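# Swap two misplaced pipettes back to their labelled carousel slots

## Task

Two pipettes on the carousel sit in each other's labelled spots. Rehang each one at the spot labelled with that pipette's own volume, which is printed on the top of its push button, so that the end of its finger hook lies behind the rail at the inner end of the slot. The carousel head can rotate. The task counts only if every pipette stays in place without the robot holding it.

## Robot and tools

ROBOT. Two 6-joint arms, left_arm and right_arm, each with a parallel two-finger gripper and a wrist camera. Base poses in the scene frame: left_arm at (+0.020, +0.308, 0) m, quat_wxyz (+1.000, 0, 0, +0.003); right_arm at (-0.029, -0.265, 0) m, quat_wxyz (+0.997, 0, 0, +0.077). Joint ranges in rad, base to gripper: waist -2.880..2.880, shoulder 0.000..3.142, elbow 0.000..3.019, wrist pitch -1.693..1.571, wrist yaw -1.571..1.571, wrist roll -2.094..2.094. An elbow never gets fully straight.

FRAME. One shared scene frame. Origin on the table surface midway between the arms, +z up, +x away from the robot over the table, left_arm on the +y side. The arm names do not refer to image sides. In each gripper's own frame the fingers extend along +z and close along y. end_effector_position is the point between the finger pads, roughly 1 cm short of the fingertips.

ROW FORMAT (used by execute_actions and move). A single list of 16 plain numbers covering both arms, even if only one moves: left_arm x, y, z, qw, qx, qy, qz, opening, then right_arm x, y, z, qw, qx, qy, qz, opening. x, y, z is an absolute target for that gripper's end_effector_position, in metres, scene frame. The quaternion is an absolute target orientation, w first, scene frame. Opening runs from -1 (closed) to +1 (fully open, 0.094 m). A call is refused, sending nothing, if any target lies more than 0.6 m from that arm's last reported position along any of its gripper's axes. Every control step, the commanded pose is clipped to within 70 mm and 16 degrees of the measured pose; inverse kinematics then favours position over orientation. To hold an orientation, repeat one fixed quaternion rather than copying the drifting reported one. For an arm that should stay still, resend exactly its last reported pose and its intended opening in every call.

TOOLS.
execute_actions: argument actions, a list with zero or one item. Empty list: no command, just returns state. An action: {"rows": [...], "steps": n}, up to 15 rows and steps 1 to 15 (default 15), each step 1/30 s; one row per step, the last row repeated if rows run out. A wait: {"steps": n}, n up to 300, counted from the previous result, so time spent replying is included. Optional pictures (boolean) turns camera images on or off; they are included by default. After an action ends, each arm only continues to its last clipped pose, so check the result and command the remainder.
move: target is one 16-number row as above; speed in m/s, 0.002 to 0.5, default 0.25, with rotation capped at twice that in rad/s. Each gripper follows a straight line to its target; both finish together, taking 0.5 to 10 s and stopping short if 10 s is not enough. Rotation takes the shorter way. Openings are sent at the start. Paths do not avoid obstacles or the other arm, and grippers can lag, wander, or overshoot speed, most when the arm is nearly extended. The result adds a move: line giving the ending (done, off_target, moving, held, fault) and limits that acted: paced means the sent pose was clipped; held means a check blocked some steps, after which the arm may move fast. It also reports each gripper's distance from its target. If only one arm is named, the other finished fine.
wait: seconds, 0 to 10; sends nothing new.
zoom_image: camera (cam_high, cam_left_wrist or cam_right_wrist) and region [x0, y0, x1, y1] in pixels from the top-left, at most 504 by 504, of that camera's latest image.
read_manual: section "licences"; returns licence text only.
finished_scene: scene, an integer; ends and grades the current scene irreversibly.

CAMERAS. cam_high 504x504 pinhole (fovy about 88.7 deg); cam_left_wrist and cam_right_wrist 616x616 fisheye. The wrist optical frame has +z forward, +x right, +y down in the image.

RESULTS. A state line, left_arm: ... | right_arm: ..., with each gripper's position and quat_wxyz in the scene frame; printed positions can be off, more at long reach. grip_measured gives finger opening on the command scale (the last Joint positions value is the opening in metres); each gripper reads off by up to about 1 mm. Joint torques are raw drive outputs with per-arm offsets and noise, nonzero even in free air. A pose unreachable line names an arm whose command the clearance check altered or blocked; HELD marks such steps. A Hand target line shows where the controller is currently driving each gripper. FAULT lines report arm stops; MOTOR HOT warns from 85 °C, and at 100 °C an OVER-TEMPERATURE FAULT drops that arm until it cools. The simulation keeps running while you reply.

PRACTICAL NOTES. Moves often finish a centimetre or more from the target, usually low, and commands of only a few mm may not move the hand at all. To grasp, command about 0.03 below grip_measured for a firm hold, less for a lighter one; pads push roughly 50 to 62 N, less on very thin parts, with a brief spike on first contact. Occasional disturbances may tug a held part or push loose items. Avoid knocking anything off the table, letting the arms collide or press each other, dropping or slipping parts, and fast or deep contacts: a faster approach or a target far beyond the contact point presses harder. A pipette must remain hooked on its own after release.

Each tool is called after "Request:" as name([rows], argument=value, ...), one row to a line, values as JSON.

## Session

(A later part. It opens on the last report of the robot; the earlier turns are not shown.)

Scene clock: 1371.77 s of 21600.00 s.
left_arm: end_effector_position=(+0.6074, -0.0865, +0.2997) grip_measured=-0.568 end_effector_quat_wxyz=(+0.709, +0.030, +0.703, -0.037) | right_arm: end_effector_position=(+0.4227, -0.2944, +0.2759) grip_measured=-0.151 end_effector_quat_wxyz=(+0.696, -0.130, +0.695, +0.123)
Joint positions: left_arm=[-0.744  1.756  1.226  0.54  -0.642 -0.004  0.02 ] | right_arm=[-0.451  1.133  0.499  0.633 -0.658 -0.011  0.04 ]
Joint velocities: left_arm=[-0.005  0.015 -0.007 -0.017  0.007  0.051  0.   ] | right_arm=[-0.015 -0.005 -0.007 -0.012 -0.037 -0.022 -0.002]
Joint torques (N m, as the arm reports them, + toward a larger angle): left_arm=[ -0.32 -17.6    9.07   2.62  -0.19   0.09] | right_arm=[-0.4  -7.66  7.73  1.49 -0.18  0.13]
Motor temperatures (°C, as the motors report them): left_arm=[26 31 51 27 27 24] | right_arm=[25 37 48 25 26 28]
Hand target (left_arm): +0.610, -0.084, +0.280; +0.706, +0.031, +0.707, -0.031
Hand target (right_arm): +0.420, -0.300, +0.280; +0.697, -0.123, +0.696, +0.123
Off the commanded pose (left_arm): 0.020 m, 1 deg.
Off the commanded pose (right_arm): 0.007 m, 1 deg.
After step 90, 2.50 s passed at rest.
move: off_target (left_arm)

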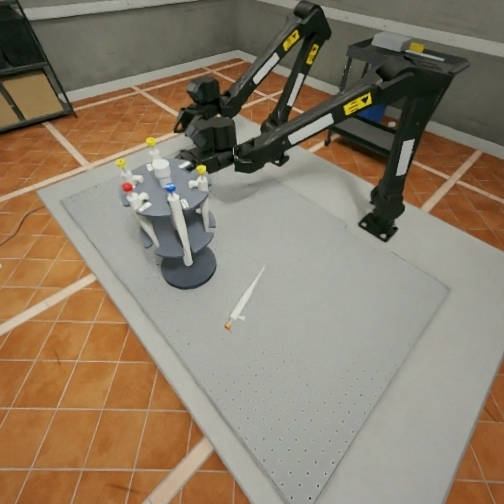

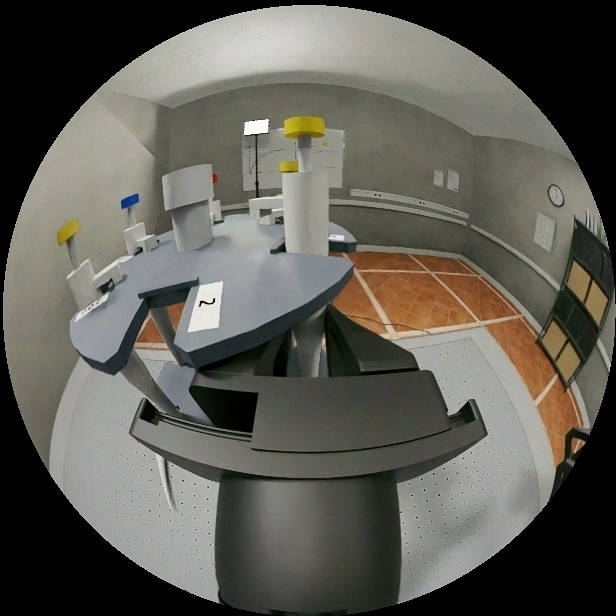

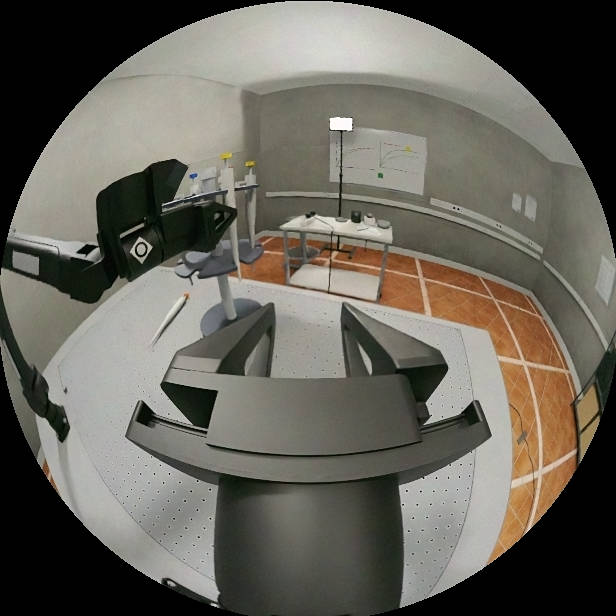

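Request:
move(target=[0.610,-0.083,0.264,0.7064,0.0308,0.7064,-0.0308,-0.63, 0.42,-0.30,0.28,0.6964,-0.1228,0.6964,0.1228,-0.15], speed=0.04)

Request:
zoom_image(camera="cam_left_wrist", region=[200, 150, 400, 300])

Scene clock: 1374.70 s of 21600.00 s.
left_arm: end_effector_position=(+0.6072, -0.0867, +0.2849) grip_measured=-0.568 end_effector_quat_wxyz=(+0.711, +0.031, +0.702, -0.038) | right_arm: end_effector_position=(+0.4227, -0.2944, +0.2759) grip_measured=-0.151 end_effector_quat_wxyz=(+0.696, -0.130, +0.695, +0.123)
Joint positions: left_arm=[-0.744  1.777  1.209  0.585 -0.64   0.     0.02 ] | right_arm=[-0.451  1.133  0.499  0.633 -0.658 -0.011  0.04 ]
Joint velocities: left_arm=[-0.015  0.005 -0.022  0.007  0.007 -0.022  0.001] | right_arm=[-0.005  0.015  0.012  0.007  0.022  0.037  0.   ]
Joint torques (N m, as the arm reports them, + toward a larger angle): left_arm=[  0.34 -17.59   9.02   2.47  -0.19  -0.06] | right_arm=[-0.15 -7.59  7.75  1.5  -0.17  0.11]
Motor temperatures (°C, as the motors report them): left_arm=[26 31 50 27 27 24] | right_arm=[25 36 48 25 26 28]
Hand target (left_arm): +0.610, -0.083, +0.264; +0.706, +0.031, +0.707, -0.031
Hand target (right_arm): +0.420, -0.300, +0.280; +0.697, -0.123, +0.696, +0.123
Off the commanded pose (left_arm): 0.021 m, 1 deg.
Off the commanded pose (right_arm): 0.007 m, 1 deg.
move: off_target (left_arm)

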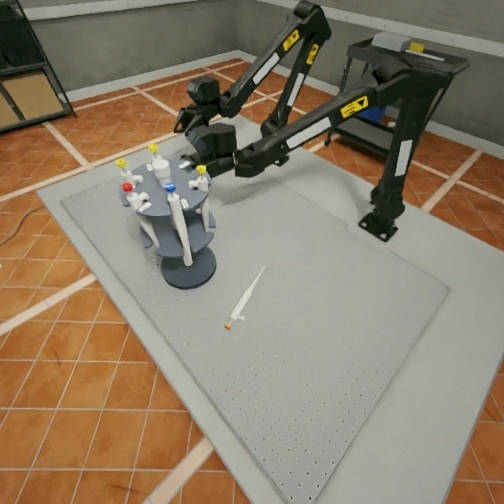

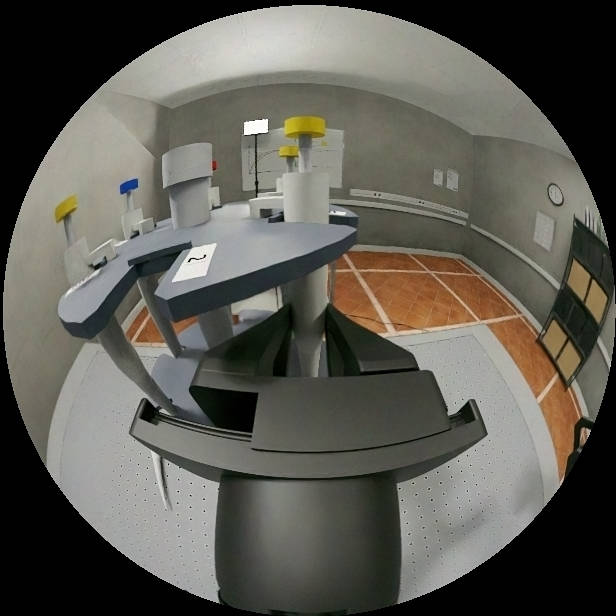

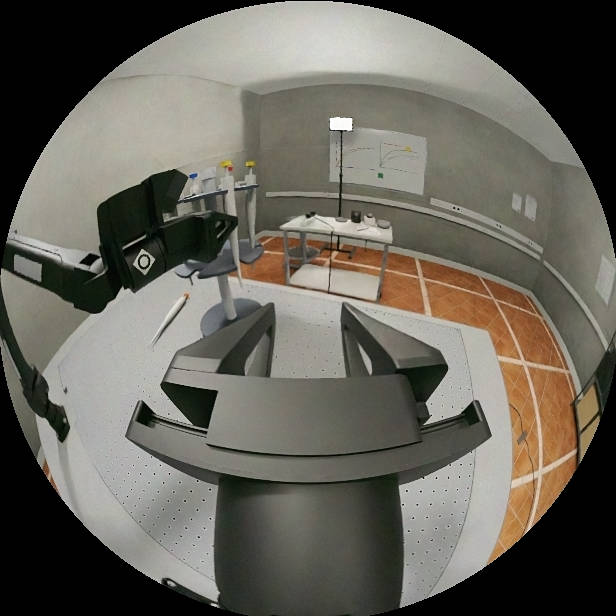

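Region (200, 150, 400, 300) of cam_left_wrist's 616x616 image, scaled by 2.520, with more detail than that image has; it fills the top 378 rows of this view, and the rest is white.

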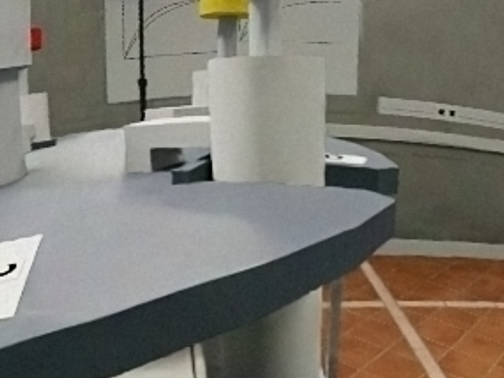

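Hook tip is down on the plate behind the rail. Release.

Request:
execute_actions([
  {"rows": [[0.6072,-0.0867,0.283,0.7064,0.0308,0.7064,-0.0308,-0.15, 0.42,-0.30,0.28,0.6964,-0.1228,0.6964,0.1228,-0.15]], "steps": 12},
])

Request:
zoom_image(camera="cam_left_wrist", region=[200, 150, 400, 300])

Scene clock: 1377.07 s of 21600.00 s.
left_arm: end_effector_position=(+0.6074, -0.0850, +0.2843) grip_measured=-0.152 end_effector_quat_wxyz=(+0.710, +0.028, +0.703, -0.034) | right_arm: end_effector_position=(+0.4227, -0.2944, +0.2759) grip_measured=-0.151 end_effector_quat_wxyz=(+0.696, -0.130, +0.695, +0.123)
Joint positions: left_arm=[-0.744  1.777  1.209  0.582 -0.65   0.     0.04 ] | right_arm=[-0.451  1.133  0.499  0.633 -0.658 -0.011  0.04 ]
Joint velocities: left_arm=[-0.015  0.015  0.002 -0.027  0.037 -0.066  0.   ] | right_arm=[ 0.005  0.015  0.007 -0.022 -0.022 -0.051  0.   ]
Joint torques (N m, as the arm reports them, + toward a larger angle): left_arm=[ -0.71 -20.35  10.96   0.88  -0.16   0.04] | right_arm=[-0.35 -7.37  7.69  1.6  -0.17  0.15]
Motor temperatures (°C, as the motors report them): left_arm=[26 31 49 27 27 24] | right_arm=[25 36 48 25 26 28]
Hand target (left_arm): +0.607, -0.087, +0.283; +0.707, +0.031, +0.706, -0.031
Hand target (right_arm): +0.420, -0.300, +0.280; +0.697, -0.123, +0.696, +0.123
Off the commanded pose (left_arm): 0.002 m, 1 deg.
Off the commanded pose (right_arm): 0.007 m, 1 deg.
Steps of this call (steps 1 to 59: nothing new was sent; steps 60 to 71: all 12 steps of this action). Readings (end_effector_position):
60: left_arm (+0.6073, -0.0862, +0.2848) | right_arm (+0.4227, -0.2944, +0.2759)
61: left_arm (+0.6073, -0.0856, +0.2846) | right_arm (+0.4227, -0.2944, +0.2759)
63: left_arm (+0.6074, -0.0851, +0.2844) | right_arm (+0.4227, -0.2944, +0.2759)
67: left_arm (+0.6074, -0.0850, +0.2843) | right_arm (+0.4227, -0.2944, +0.2759)
71: the state above

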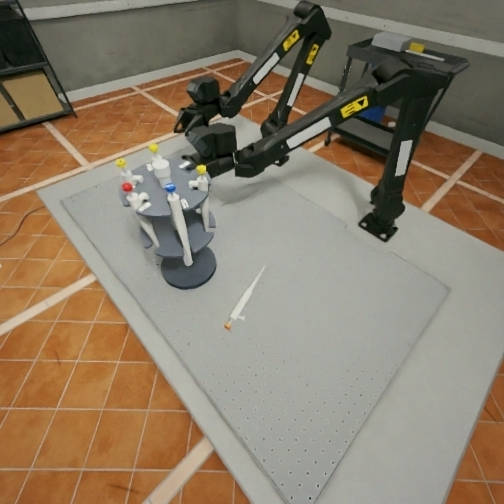

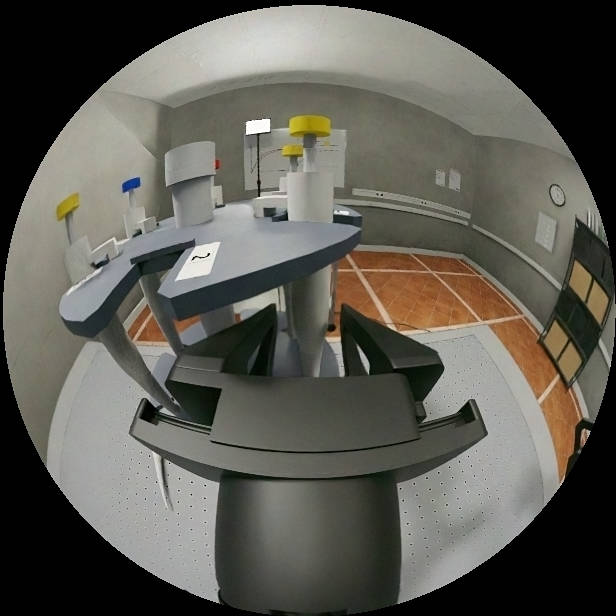

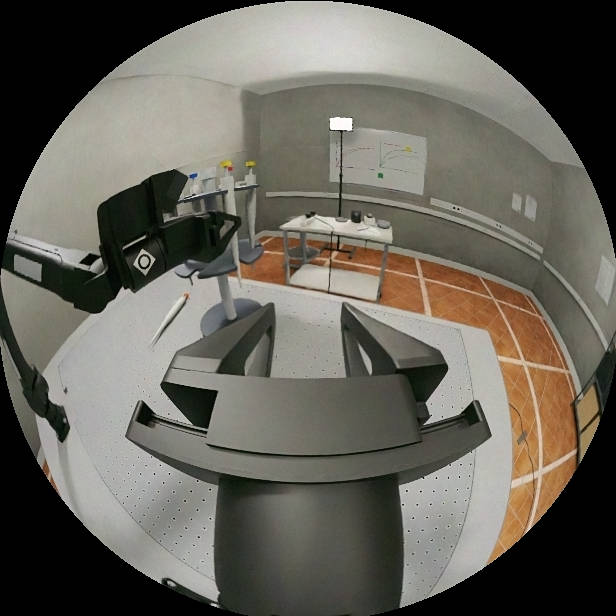

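Region (200, 150, 400, 300) of cam_left_wrist's 616x616 image, scaled by 2.520, with more detail than that image has; it fills the top 378 rows of this view, and the rest is white.

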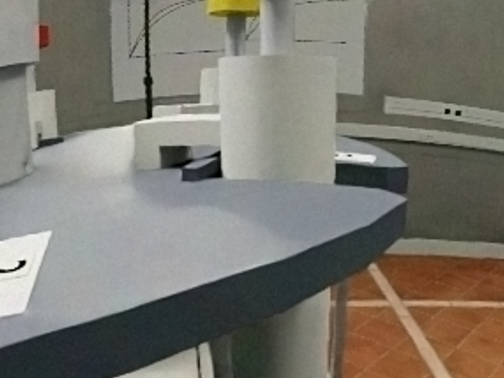

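Request:
move(target=[0.465,-0.072,0.295,0.7064,0.0308,0.7064,-0.0308,-0.15, 0.42,-0.30,0.28,0.6964,-0.1228,0.6964,0.1228,-0.15], speed=0.15)

Request:
move(target=[0.535,0.20,0.17,-0.0286,-0.1625,0.9713,0.1712,0.2, 0.42,-0.30,0.28,0.6964,-0.1228,0.6964,0.1228,-0.15], speed=0.3)

Scene clock: 1407.77 s of 21600.00 s.
left_arm: end_effector_position=(+0.4684, -0.0738, +0.2964) grip_measured=-0.152 end_effector_quat_wxyz=(+0.704, +0.034, +0.709, -0.028) | right_arm: end_effector_position=(+0.4227, -0.2944, +0.2759) grip_measured=-0.151 end_effector_quat_wxyz=(+0.696, -0.130, +0.695, +0.123)
Joint positions: left_arm=[-0.93   1.515  0.921  0.584 -0.834  0.     0.04 ] | right_arm=[-0.451  1.133  0.499  0.633 -0.658 -0.011  0.04 ]
Joint velocities: left_arm=[-0.015 -0.005 -0.012  0.007  0.022 -0.022  0.001] | right_arm=[-0.015 -0.005  0.012  0.007  0.081  0.022  0.   ]
Joint torques (N m, as the arm reports them, + toward a larger angle): left_arm=[ -0.84 -15.33   8.76   2.31  -0.15   0.02] | right_arm=[-0.66 -7.4   7.7   1.57 -0.19  0.15]
Motor temperatures (°C, as the motors report them): left_arm=[26 32 47 27 27 24] | right_arm=[25 35 47 25 26 28]
Hand target (left_arm): +0.465, -0.070, +0.295; +0.706, +0.031, +0.707, -0.031
Hand target (right_arm): +0.420, -0.300, +0.280; +0.697, -0.123, +0.696, +0.123
Off the commanded pose (left_arm): 0.004 m, 1 deg.
Off the commanded pose (right_arm): 0.007 m, 1 deg.
After step 90, 26.33 s passed at rest.
move: done

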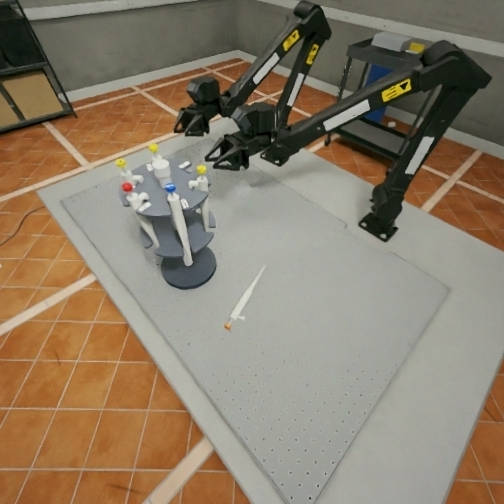

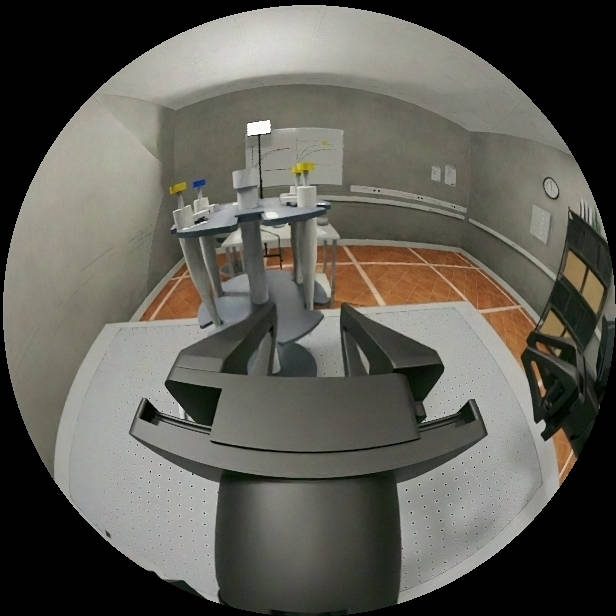

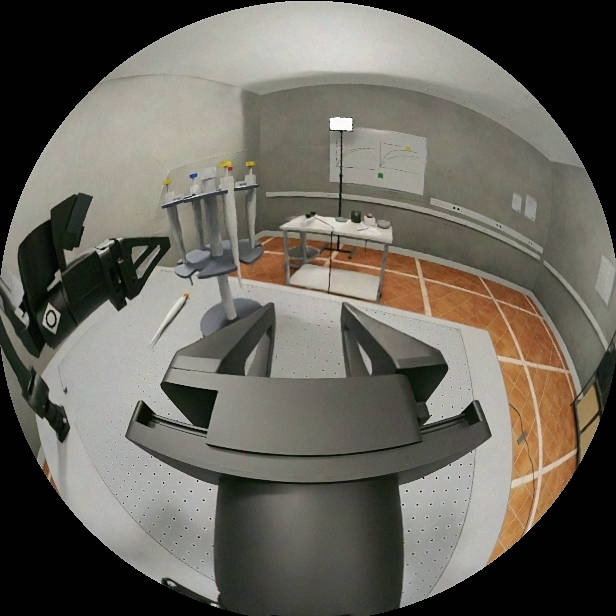

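Scene clock: 1411.07 s of 21600.00 s.
left_arm: end_effector_position=(+0.5261, +0.2043, +0.1599) grip_measured=+0.198 end_effector_quat_wxyz=(-0.033, -0.158, +0.970, +0.182) | right_arm: end_effector_position=(+0.4227, -0.2944, +0.2759) grip_measured=-0.151 end_effector_quat_wxyz=(+0.696, -0.130, +0.695, +0.123)
Joint positions: left_arm=[-0.306  1.859  1.643 -1.582 -0.297 -0.655  0.056] | right_arm=[-0.451  1.133  0.499  0.633 -0.658 -0.011  0.04 ]
Joint velocities: left_arm=[ 0.005 -0.005  0.032  0.007 -0.066  0.007 -0.001] | right_arm=[ 0.005 -0.015 -0.002 -0.002 -0.022  0.007  0.001]
Joint torques (N m, as the arm reports them, + toward a larger angle): left_arm=[ -1.06 -18.68  14.96  -0.81  -0.19   0.09] | right_arm=[-0.17 -7.59  7.79  1.53 -0.16  0.14]
Motor temperatures (°C, as the motors report them): left_arm=[26 32 47 27 27 24] | right_arm=[25 35 47 25 26 28]
Hand target (left_arm): +0.539, +0.198, +0.169; -0.024, -0.155, +0.972, +0.176
Hand target (right_arm): +0.420, -0.300, +0.280; +0.697, -0.123, +0.696, +0.123
Off the commanded pose (left_arm): 0.014 m, 1 deg.
Off the commanded pose (right_arm): 0.007 m, 1 deg.
move: off_target (left_arm)

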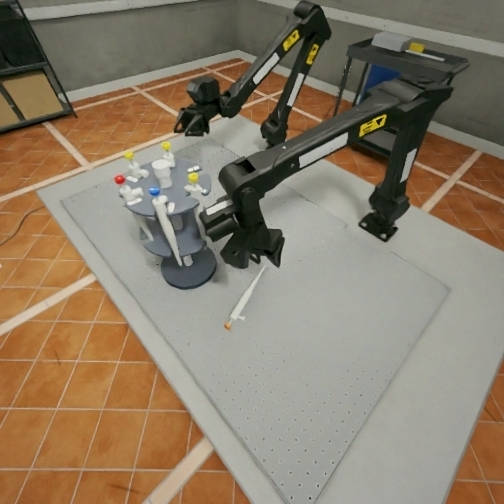

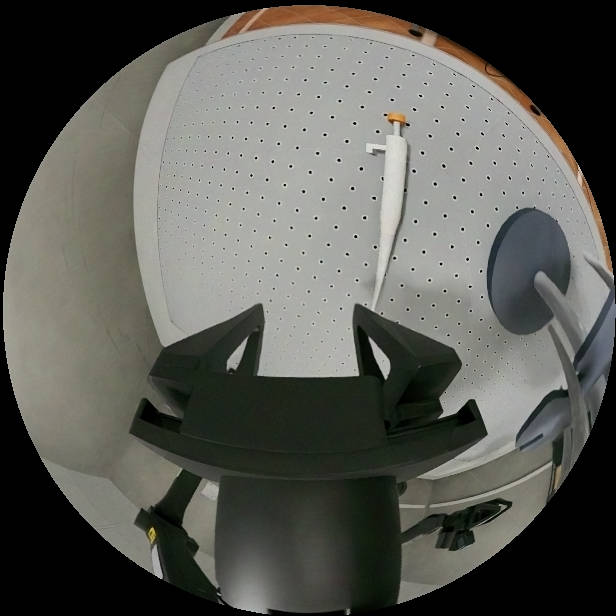

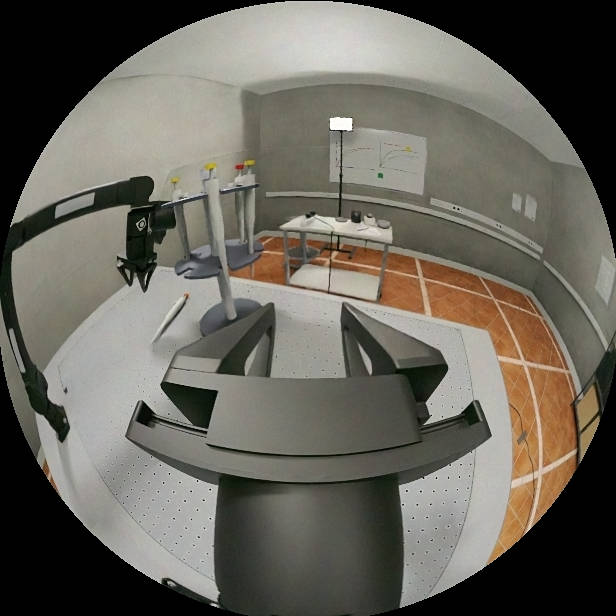

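Request:
zoom_image(camera="cam_left_wrist", region=[300, 90, 500, 330])

Request:
zoom_image(camera="cam_high", region=[80, 120, 260, 260])

Region (300, 90, 500, 330) of cam_left_wrist's 616x616 image, scaled by 2.100, with more detail than that image has.

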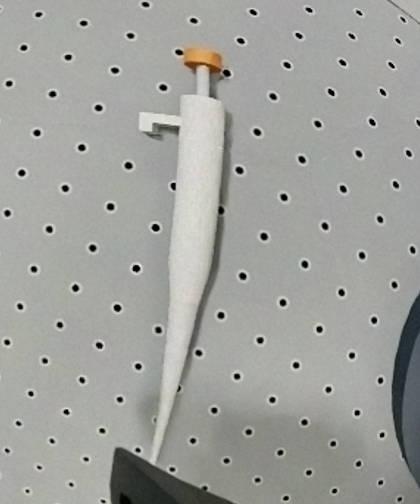

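Region (80, 120, 260, 260) of cam_high's 504x504 image, scaled by 2.800, with more detail than that image has.

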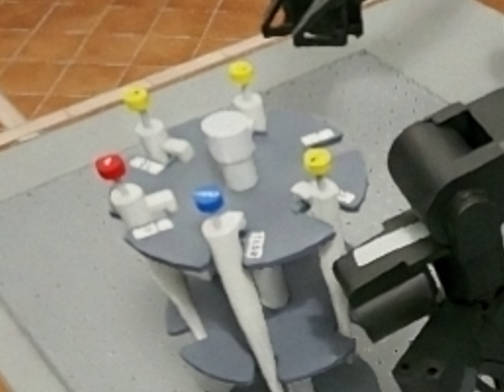

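Request:
move(target=[0.598,0.170,0.085,-0.0172,-0.1511,0.9821,0.1119,0.0, 0.42,-0.30,0.28,0.6964,-0.1228,0.6964,0.1228,-0.15], speed=0.15)

Scene clock: 1465.43 s of 21600.00 s.
left_arm: end_effector_position=(+0.5756, +0.1707, +0.0820) grip_measured=+0.002 end_effector_quat_wxyz=(-0.033, -0.149, +0.981, +0.123) | right_arm: end_effector_position=(+0.4227, -0.2944, +0.2759) grip_measured=-0.151 end_effector_quat_wxyz=(+0.696, -0.130, +0.695, +0.123)
Joint positions: left_arm=[-0.306  2.026  1.707 -1.422 -0.192 -0.618  0.047] | right_arm=[-0.451  1.133  0.499  0.633 -0.658 -0.011  0.04 ]
Joint velocities: left_arm=[ 0.015 -0.015 -0.012 -0.002  0.022 -0.022 -0.   ] | right_arm=[ 0.015 -0.005 -0.012  0.002  0.037  0.007  0.   ]
Joint torques (N m, as the arm reports them, + toward a larger angle): left_arm=[  0.11 -21.04  14.78   0.39  -0.13   0.13] | right_arm=[ 0.01 -7.61  7.66  1.5  -0.18  0.15]
Motor temperatures (°C, as the motors report them): left_arm=[26 32 50 26 27 24] | right_arm=[25 34 47 25 26 28]
Hand target (left_arm): +0.597, +0.170, +0.085; -0.017, -0.152, +0.982, +0.112
Hand target (right_arm): +0.420, -0.300, +0.280; +0.697, -0.123, +0.696, +0.123
Off the commanded pose (left_arm): 0.023 m, 2 deg.
Off the commanded pose (right_arm): 0.007 m, 1 deg.
After step 90, 50.10 s passed at rest.
move: off_target (left_arm)

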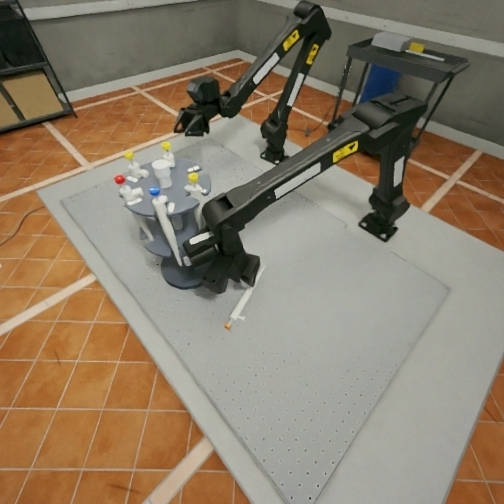

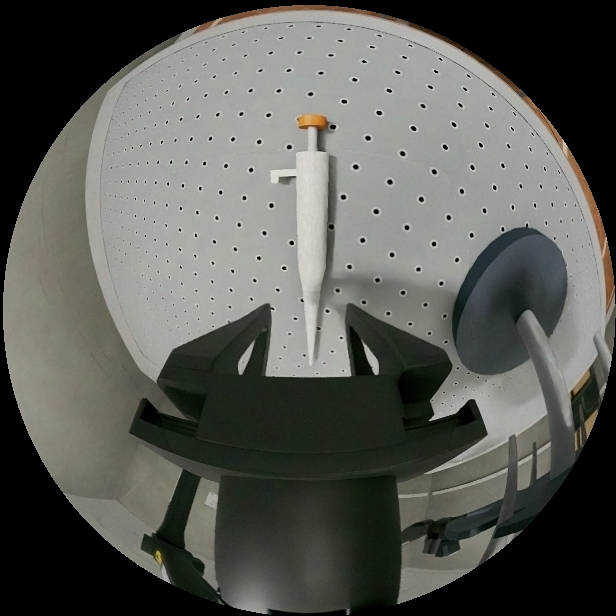

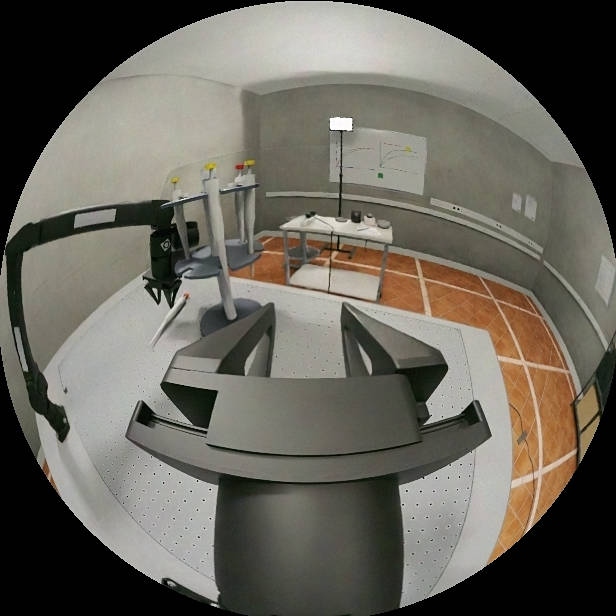

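Request:
move(target=[0.604,0.189,0.024,-0.0172,-0.1511,0.9821,0.1119,0.0, 0.42,-0.30,0.28,0.6964,-0.1228,0.6964,0.1228,-0.15], speed=0.06)

Scene clock: 1473.97 s of 21600.00 s.
left_arm: end_effector_position=(+0.6068, +0.1833, +0.0466) grip_measured=+0.002 end_effector_quat_wxyz=(-0.004, -0.154, +0.982, +0.106) | right_arm: end_effector_position=(+0.4227, -0.2944, +0.2759) grip_measured=-0.151 end_effector_quat_wxyz=(+0.696, -0.130, +0.695, +0.123)
Joint positions: left_arm=[-0.27   2.081  1.707 -1.291 -0.192 -0.583  0.047] | right_arm=[-0.451  1.133  0.499  0.633 -0.658 -0.011  0.04 ]
Joint velocities: left_arm=[-0.005 -0.015 -0.002  0.002  0.037  0.037 -0.002] | right_arm=[-0.015  0.005  0.012 -0.012  0.022  0.081  0.001]
Joint torques (N m, as the arm reports them, + toward a larger angle): left_arm=[  0.06 -20.87   8.43   0.44  -0.22   0.14] | right_arm=[-0.65 -7.61  7.62  1.54 -0.16  0.13]
Motor temperatures (°C, as the motors report them): left_arm=[26 32 50 26 27 24] | right_arm=[25 34 47 25 26 28]
Hand target (left_arm): +0.604, +0.189, +0.025; -0.017, -0.151, +0.982, +0.112
Hand target (right_arm): +0.420, -0.300, +0.280; +0.697, -0.123, +0.696, +0.123
Off the commanded pose (left_arm): 0.024 m, 2 deg.
Off the commanded pose (right_arm): 0.007 m, 1 deg.
After step 90, 4.03 s passed at rest.
move: off_target (left_arm)

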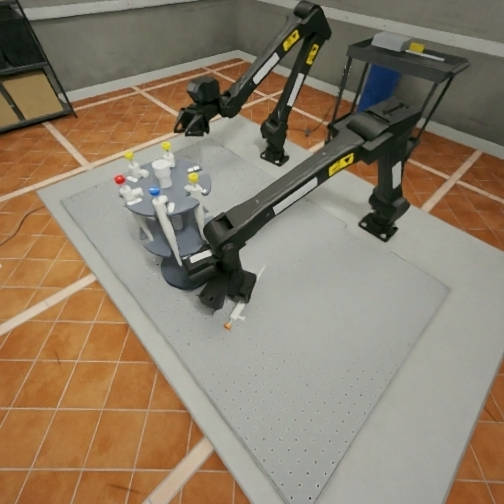

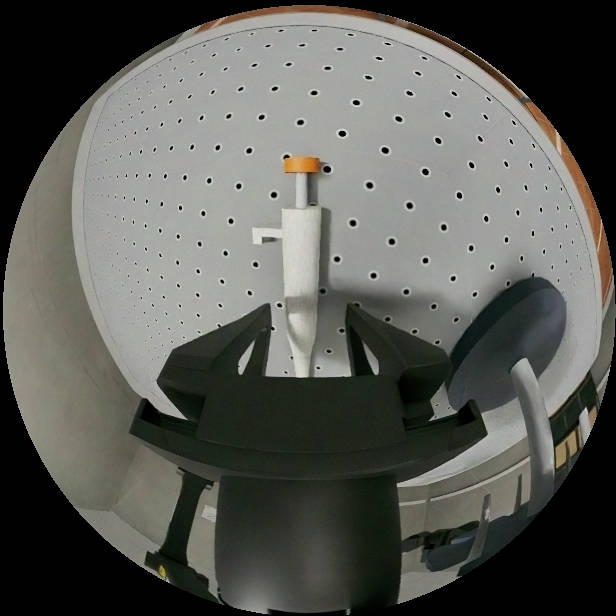

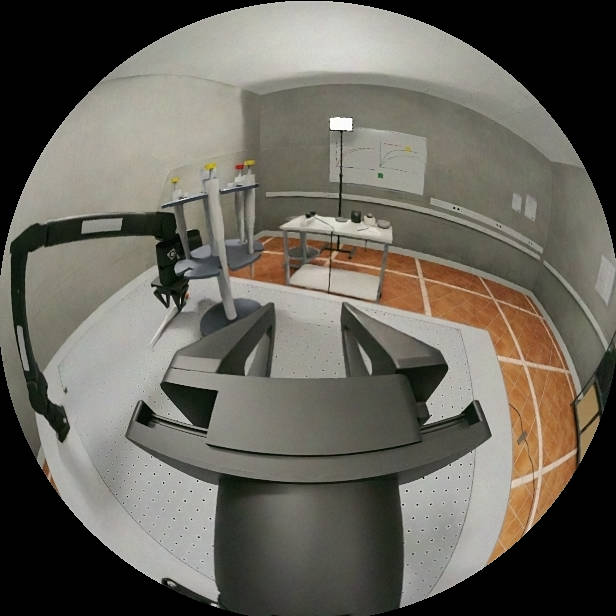

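Request:
move(target=[0.582,0.184,0.016,-0.0172,-0.1511,0.9821,0.1119,0.0, 0.42,-0.30,0.28,0.6964,-0.1228,0.6964,0.1228,-0.15], speed=0.04)

Scene clock: 1478.70 s of 21600.00 s.
left_arm: end_effector_position=(+0.5929, +0.1870, +0.0321) grip_measured=+0.002 end_effector_quat_wxyz=(-0.005, -0.154, +0.982, +0.107) | right_arm: end_effector_position=(+0.4227, -0.2944, +0.2759) grip_measured=-0.151 end_effector_quat_wxyz=(+0.696, -0.130, +0.695, +0.123)
Joint positions: left_arm=[-0.27   2.062  1.634 -1.239 -0.192 -0.583  0.047] | right_arm=[-0.451  1.133  0.499  0.633 -0.658 -0.011  0.04 ]
Joint velocities: left_arm=[ 0.005 -0.005 -0.017 -0.007  0.007  0.007  0.001] | right_arm=[-0.005 -0.015  0.007  0.012  0.007 -0.037 -0.   ]
Joint torques (N m, as the arm reports them, + toward a larger angle): left_arm=[ -1.54 -22.57   6.77   0.35  -0.16  -0.05] | right_arm=[-0.1  -7.63  7.71  1.57 -0.16  0.12]
Motor temperatures (°C, as the motors report them): left_arm=[26 32 48 26 27 24] | right_arm=[25 34 46 25 26 28]
Hand target (left_arm): +0.582, +0.185, +0.016; -0.017, -0.151, +0.982, +0.112
Hand target (right_arm): +0.420, -0.300, +0.280; +0.697, -0.123, +0.696, +0.123
Off the commanded pose (left_arm): 0.020 m, 2 deg.
Off the commanded pose (right_arm): 0.007 m, 1 deg.
After step 90, 0.50 s passed at rest.
move: off_target (left_arm)

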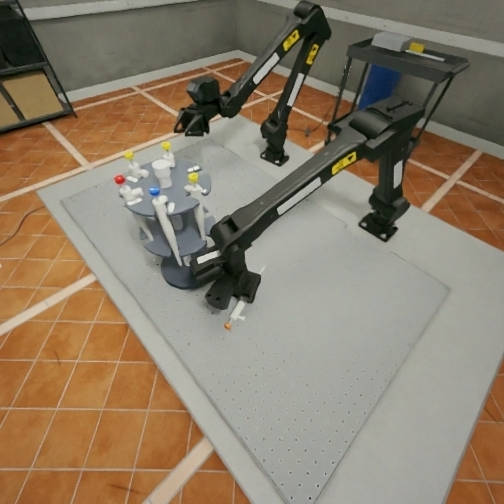

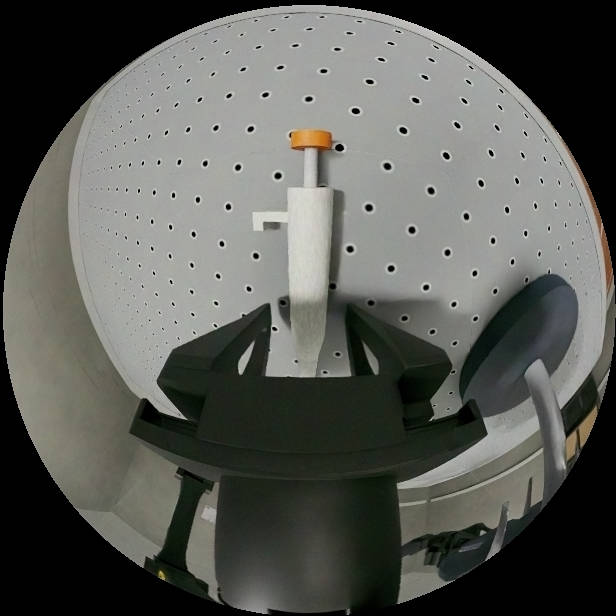

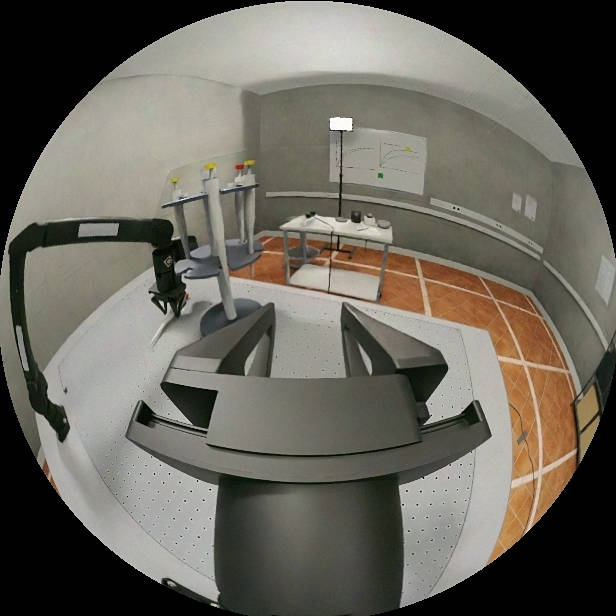

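Request:
move(target=[0.569,0.180,0.014,-0.0172,-0.1511,0.9821,0.1119,0.0, 0.42,-0.30,0.28,0.6964,-0.1228,0.6964,0.1228,-0.15], speed=0.04)

Scene clock: 1481.93 s of 21600.00 s.
left_arm: end_effector_position=(+0.5808, +0.1851, +0.0317) grip_measured=+0.002 end_effector_quat_wxyz=(-0.004, -0.155, +0.982, +0.107) | right_arm: end_effector_position=(+0.4227, -0.2944, +0.2759) grip_measured=-0.151 end_effector_quat_wxyz=(+0.696, -0.130, +0.695, +0.123)
Joint positions: left_arm=[-0.279  2.035  1.587 -1.22  -0.192 -0.593  0.047] | right_arm=[-0.451  1.133  0.499  0.633 -0.658 -0.011  0.04 ]
Joint velocities: left_arm=[-0.015 -0.015 -0.012  0.007  0.022 -0.051 -0.001] | right_arm=[-0.005 -0.005 -0.017 -0.007 -0.007  0.007  0.001]
Joint torques (N m, as the arm reports them, + toward a larger angle): left_arm=[ -1.5  -21.84   6.61   0.45  -0.09  -0.01] | right_arm=[-0.1  -7.36  7.65  1.55 -0.17  0.15]
Motor temperatures (°C, as the motors report them): left_arm=[26 32 47 26 27 24] | right_arm=[25 34 46 25 26 28]
Hand target (left_arm): +0.569, +0.181, +0.014; -0.017, -0.151, +0.982, +0.112
Hand target (right_arm): +0.420, -0.300, +0.280; +0.697, -0.123, +0.696, +0.123
Off the commanded pose (left_arm): 0.022 m, 2 deg.
Off the commanded pose (right_arm): 0.007 m, 1 deg.
move: off_target (left_arm)

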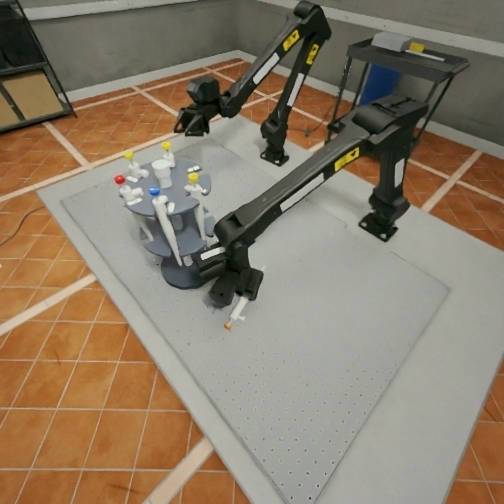

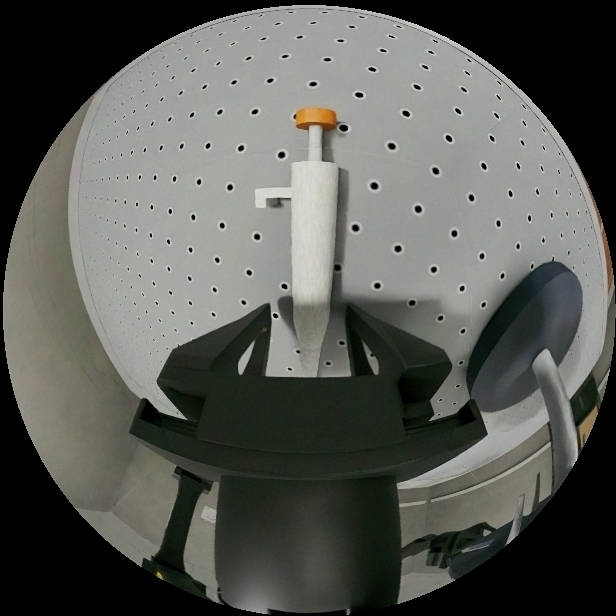

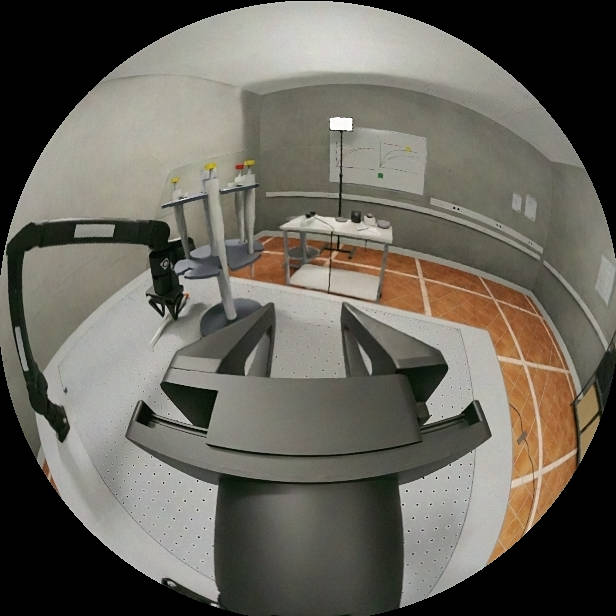

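Request:
move(target=[0.576,0.182,0.004,-0.0172,-0.1511,0.9821,0.1119,0.0, 0.42,-0.30,0.28,0.6964,-0.1228,0.6964,0.1228,-0.15], speed=0.03)

Scene clock: 1485.30 s of 21600.00 s.
left_arm: end_effector_position=(+0.5819, +0.1848, +0.0323) grip_measured=+0.002 end_effector_quat_wxyz=(-0.001, -0.155, +0.982, +0.106) | right_arm: end_effector_position=(+0.4227, -0.2944, +0.2759) grip_measured=-0.151 end_effector_quat_wxyz=(+0.696, -0.130, +0.695, +0.123)
Joint positions: left_arm=[-0.279  2.034  1.587 -1.215 -0.192 -0.594  0.047] | right_arm=[-0.451  1.133  0.499  0.633 -0.658 -0.011  0.04 ]
Joint velocities: left_arm=[-0.005  0.005  0.002 -0.002 -0.022 -0.022 -0.   ] | right_arm=[-0.015  0.015 -0.022 -0.012 -0.007  0.007  0.001]
Joint torques (N m, as the arm reports them, + toward a larger angle): left_arm=[ -1.85 -19.28   7.87   0.64  -0.11   0.02] | right_arm=[ 0.12 -7.79  7.69  1.58 -0.16  0.13]
Motor temperatures (°C, as the motors report them): left_arm=[26 33 47 26 27 24] | right_arm=[25 34 46 25 26 28]
Hand target (left_arm): +0.575, +0.182, +0.005; -0.017, -0.151, +0.982, +0.112
Hand target (right_arm): +0.420, -0.300, +0.280; +0.697, -0.123, +0.696, +0.123
Off the commanded pose (left_arm): 0.029 m, 2 deg.
Off the commanded pose (right_arm): 0.007 m, 1 deg.
move: off_target (left_arm)

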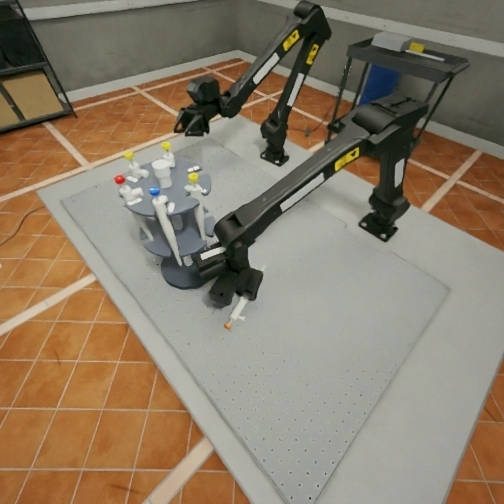

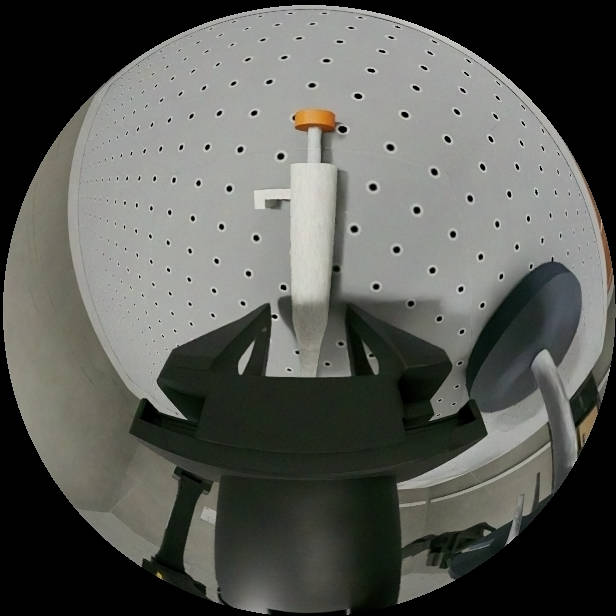

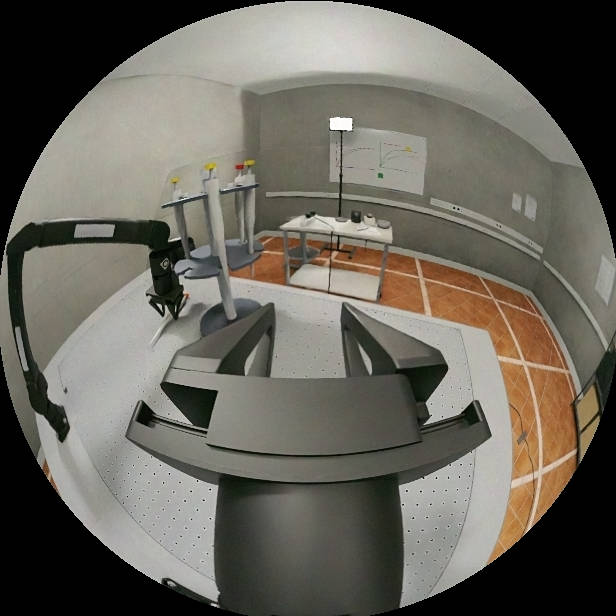

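It appears to be in contact with the table. Close the gripper.

Request:
execute_actions([
  {"rows": [[0.580,0.184,0.018,-0.0172,-0.1511,0.9821,0.1119,-0.66, 0.42,-0.30,0.28,0.6964,-0.1228,0.6964,0.1228,-0.15]], "steps": 15},
])

Scene clock: 1487.97 s of 21600.00 s.
left_arm: end_effector_position=(+0.5817, +0.1848, +0.0316) grip_measured=-0.569 end_effector_quat_wxyz=(-0.002, -0.155, +0.982, +0.106) | right_arm: end_effector_position=(+0.4227, -0.2944, +0.2759) grip_measured=-0.151 end_effector_quat_wxyz=(+0.696, -0.130, +0.695, +0.123)
Joint positions: left_arm=[-0.279  2.035  1.587 -1.216 -0.191 -0.594  0.02 ] | right_arm=[-0.451  1.133  0.499  0.633 -0.658 -0.011  0.04 ]
Joint velocities: left_arm=[ 0.015 -0.015  0.022  0.002  0.037  0.051 -0.001] | right_arm=[-0.005 -0.015  0.012 -0.007  0.007 -0.022 -0.   ]
Joint torques (N m, as the arm reports them, + toward a larger angle): left_arm=[ -0.74 -19.6   10.27  -0.44  -0.14   0.04] | right_arm=[-0.24 -7.87  7.66  1.52 -0.2   0.17]
Motor temperatures (°C, as the motors report them): left_arm=[26 32 46 26 27 24] | right_arm=[25 34 46 25 26 28]
Hand target (left_arm): +0.580, +0.184, +0.018; -0.017, -0.151, +0.982, +0.112
Hand target (right_arm): +0.420, -0.300, +0.280; +0.697, -0.123, +0.696, +0.123
Off the commanded pose (left_arm): 0.014 m, 2 deg.
Off the commanded pose (right_arm): 0.007 m, 1 deg.
Steps of this call (steps 1 to 65: nothing new was sent; steps 66 to 80: all 15 steps of this action). Readings (end_effector_position):
66: left_arm (+0.5819, +0.1848, +0.0323) | right_arm (+0.4227, -0.2944, +0.2759)
67: left_arm (+0.5819, +0.1848, +0.0321) | right_arm (+0.4227, -0.2944, +0.2759)
69: left_arm (+0.5817, +0.1848, +0.0316) | right_arm (+0.4227, -0.2944, +0.2759)
73: left_arm (+0.5817, +0.1848, +0.0316) | right_arm (+0.4227, -0.2944, +0.2759)
80: the state above

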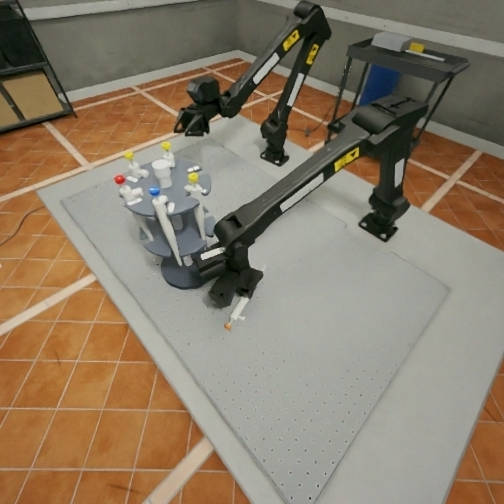

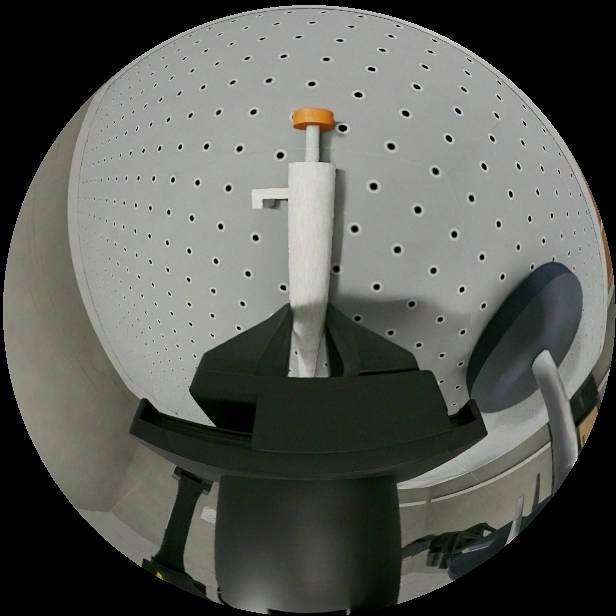

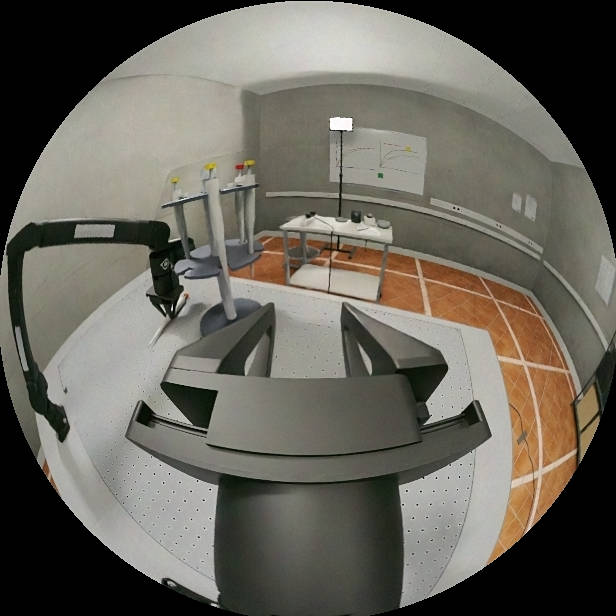

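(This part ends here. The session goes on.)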